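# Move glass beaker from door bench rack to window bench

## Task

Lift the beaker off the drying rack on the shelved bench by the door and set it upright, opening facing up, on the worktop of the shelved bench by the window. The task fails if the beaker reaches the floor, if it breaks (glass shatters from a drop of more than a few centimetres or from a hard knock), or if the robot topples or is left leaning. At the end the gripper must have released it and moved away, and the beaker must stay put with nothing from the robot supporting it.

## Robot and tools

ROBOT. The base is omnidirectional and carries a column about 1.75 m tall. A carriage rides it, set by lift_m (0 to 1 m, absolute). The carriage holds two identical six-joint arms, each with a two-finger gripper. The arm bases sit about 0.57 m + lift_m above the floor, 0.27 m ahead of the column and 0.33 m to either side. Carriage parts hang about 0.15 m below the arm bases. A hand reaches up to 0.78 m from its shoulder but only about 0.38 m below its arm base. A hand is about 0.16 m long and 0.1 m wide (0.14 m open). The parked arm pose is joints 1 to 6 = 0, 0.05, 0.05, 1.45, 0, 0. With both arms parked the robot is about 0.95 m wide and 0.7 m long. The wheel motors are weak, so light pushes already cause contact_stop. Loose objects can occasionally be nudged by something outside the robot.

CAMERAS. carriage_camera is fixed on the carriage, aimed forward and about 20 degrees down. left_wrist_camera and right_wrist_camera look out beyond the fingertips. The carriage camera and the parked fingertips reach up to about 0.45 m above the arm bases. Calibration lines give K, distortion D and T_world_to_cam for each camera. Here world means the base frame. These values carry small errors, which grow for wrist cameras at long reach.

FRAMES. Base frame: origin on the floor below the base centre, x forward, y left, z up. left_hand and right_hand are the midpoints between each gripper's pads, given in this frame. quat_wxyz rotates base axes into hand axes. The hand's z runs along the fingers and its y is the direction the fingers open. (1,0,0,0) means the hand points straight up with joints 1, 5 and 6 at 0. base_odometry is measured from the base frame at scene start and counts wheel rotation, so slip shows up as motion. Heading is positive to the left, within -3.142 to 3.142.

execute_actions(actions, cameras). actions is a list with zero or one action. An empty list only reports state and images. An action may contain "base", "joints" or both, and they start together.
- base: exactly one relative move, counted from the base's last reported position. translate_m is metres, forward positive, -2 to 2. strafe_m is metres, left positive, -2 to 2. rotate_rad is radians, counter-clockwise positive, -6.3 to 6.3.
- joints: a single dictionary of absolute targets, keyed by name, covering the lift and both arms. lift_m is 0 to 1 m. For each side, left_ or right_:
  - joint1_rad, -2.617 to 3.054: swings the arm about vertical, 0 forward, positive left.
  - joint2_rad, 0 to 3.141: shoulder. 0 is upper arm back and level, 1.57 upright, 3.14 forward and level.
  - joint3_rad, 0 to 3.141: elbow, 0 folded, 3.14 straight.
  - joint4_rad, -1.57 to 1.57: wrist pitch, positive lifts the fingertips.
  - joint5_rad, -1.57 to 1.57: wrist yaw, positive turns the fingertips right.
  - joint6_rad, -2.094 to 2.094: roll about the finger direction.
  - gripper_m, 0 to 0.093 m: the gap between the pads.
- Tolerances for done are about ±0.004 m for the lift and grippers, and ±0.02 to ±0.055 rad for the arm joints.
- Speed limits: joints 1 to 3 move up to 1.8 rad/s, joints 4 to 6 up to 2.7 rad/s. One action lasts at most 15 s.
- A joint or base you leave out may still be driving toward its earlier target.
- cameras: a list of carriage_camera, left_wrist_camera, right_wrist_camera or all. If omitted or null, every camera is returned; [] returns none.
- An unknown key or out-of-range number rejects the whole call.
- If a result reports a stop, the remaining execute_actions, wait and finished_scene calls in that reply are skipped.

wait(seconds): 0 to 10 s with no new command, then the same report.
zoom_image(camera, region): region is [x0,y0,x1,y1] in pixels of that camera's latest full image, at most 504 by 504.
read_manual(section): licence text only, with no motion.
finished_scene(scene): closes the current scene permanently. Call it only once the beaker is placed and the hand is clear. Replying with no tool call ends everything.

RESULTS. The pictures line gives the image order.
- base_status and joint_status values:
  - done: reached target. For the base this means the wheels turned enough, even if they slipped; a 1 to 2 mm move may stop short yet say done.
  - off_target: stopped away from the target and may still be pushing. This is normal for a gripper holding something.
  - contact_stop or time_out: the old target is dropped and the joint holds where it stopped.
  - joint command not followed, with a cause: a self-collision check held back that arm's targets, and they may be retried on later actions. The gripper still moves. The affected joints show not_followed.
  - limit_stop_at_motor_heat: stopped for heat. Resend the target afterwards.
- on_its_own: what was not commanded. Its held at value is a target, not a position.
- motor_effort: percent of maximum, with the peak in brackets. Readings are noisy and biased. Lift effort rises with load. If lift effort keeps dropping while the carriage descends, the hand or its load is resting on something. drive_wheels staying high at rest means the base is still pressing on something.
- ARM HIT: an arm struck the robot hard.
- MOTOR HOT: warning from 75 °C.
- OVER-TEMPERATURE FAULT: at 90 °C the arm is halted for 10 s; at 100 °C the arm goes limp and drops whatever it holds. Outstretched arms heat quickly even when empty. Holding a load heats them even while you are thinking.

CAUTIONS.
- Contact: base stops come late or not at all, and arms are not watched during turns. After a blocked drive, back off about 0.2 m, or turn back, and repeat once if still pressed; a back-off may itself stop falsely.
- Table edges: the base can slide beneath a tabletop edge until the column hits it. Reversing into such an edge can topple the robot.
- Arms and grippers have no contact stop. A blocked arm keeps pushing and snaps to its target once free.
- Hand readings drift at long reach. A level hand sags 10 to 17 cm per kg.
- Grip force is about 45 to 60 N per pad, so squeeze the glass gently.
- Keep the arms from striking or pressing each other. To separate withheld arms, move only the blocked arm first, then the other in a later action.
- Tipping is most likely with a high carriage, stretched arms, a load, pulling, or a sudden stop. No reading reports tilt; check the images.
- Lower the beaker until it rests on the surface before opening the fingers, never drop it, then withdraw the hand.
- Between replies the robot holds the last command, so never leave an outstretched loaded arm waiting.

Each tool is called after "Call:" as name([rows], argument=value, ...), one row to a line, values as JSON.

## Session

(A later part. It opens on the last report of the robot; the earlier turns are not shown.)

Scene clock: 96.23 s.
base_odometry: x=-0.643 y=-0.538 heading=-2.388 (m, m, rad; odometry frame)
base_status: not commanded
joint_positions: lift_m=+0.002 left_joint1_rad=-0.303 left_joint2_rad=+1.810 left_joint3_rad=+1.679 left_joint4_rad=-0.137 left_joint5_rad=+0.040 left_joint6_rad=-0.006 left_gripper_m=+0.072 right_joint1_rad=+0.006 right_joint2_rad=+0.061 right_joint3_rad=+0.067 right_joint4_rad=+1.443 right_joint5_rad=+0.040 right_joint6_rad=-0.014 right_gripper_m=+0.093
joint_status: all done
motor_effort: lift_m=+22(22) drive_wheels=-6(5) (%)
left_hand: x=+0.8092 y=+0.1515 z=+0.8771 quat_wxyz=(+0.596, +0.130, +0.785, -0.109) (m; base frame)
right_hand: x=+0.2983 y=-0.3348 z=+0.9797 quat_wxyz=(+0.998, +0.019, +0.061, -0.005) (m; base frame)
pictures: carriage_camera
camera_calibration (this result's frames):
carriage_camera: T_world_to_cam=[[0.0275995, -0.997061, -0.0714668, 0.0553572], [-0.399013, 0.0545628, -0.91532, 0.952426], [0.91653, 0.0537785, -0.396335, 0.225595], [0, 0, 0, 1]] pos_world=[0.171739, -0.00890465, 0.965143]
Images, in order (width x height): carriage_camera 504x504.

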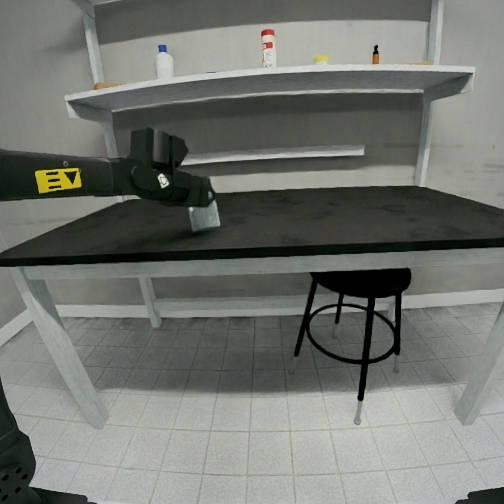

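Call:
execute_actions([
  {"joints":{"left_gripper_m":0.093}},
], cameras=[])

Call:
execute_actions([
  {"base":{"translate_m":-0.3}},
], cameras=["carriage_camera"])

Scene clock: 100.53 s.
base_odometry: x=-0.643 y=-0.538 heading=-2.388 (m, m, rad; odometry frame)
base_status: not commanded
joint_positions: lift_m=+0.002 left_joint1_rad=-0.303 left_joint2_rad=+1.810 left_joint3_rad=+1.679 left_joint4_rad=-0.137 left_joint5_rad=+0.042 left_joint6_rad=-0.006 left_gripper_m=+0.093 right_joint1_rad=+0.006 right_joint2_rad=+0.061 right_joint3_rad=+0.067 right_joint4_rad=+1.443 right_joint5_rad=+0.040 right_joint6_rad=-0.014 right_gripper_m=+0.093
joint_status: all done
motor_effort: lift_m=+22(22) drive_wheels=-5(6) (%)
left_hand: x=+0.8091 y=+0.1513 z=+0.8771 quat_wxyz=(+0.596, +0.130, +0.785, -0.110) (m; base frame)
right_hand: x=+0.2983 y=-0.3348 z=+0.9797 quat_wxyz=(+0.998, +0.019, +0.061, -0.005) (m; base frame)
pictures: none
No camera images: the call's "cameras" was empty. Leave "cameras" out to get every camera's image.

Scene clock: 103.07 s.
base_odometry: x=-0.424 y=-0.333 heading=-2.388 (m, m, rad; odometry frame)
base_status: done
joint_positions: lift_m=+0.002 left_joint1_rad=-0.302 left_joint2_rad=+1.810 left_joint3_rad=+1.679 left_joint4_rad=-0.130 left_joint5_rad=+0.042 left_joint6_rad=-0.006 left_gripper_m=+0.093 right_joint1_rad=+0.006 right_joint2_rad=+0.061 right_joint3_rad=+0.067 right_joint4_rad=+1.445 right_joint5_rad=+0.039 right_joint6_rad=-0.014 right_gripper_m=+0.093
joint_status: not commanded
motor_effort: lift_m=+22(22) drive_wheels=-4(53) (%)
left_hand: x=+0.8097 y=+0.1518 z=+0.8787 quat_wxyz=(+0.599, +0.129, +0.783, -0.110) (m; base frame)
right_hand: x=+0.2976 y=-0.3348 z=+0.9798 quat_wxyz=(+0.998, +0.019, +0.060, -0.005) (m; base frame)
pictures: carriage_camera
camera_calibration (this result's frames):
carriage_camera: T_world_to_cam=[[0.0275995, -0.997061, -0.0714668, 0.0553572], [-0.399013, 0.0545628, -0.91532, 0.952427], [0.91653, 0.0537785, -0.396335, 0.225595], [0, 0, 0, 1]] pos_world=[0.171739, -0.00890465, 0.965143]
Images, in order (width x height): carriage_camera 504x504.

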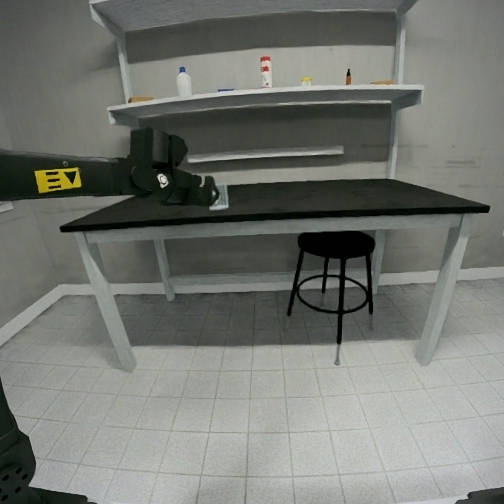

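Call:
finished_scene(scene=2)

The scene is finished: the task was done.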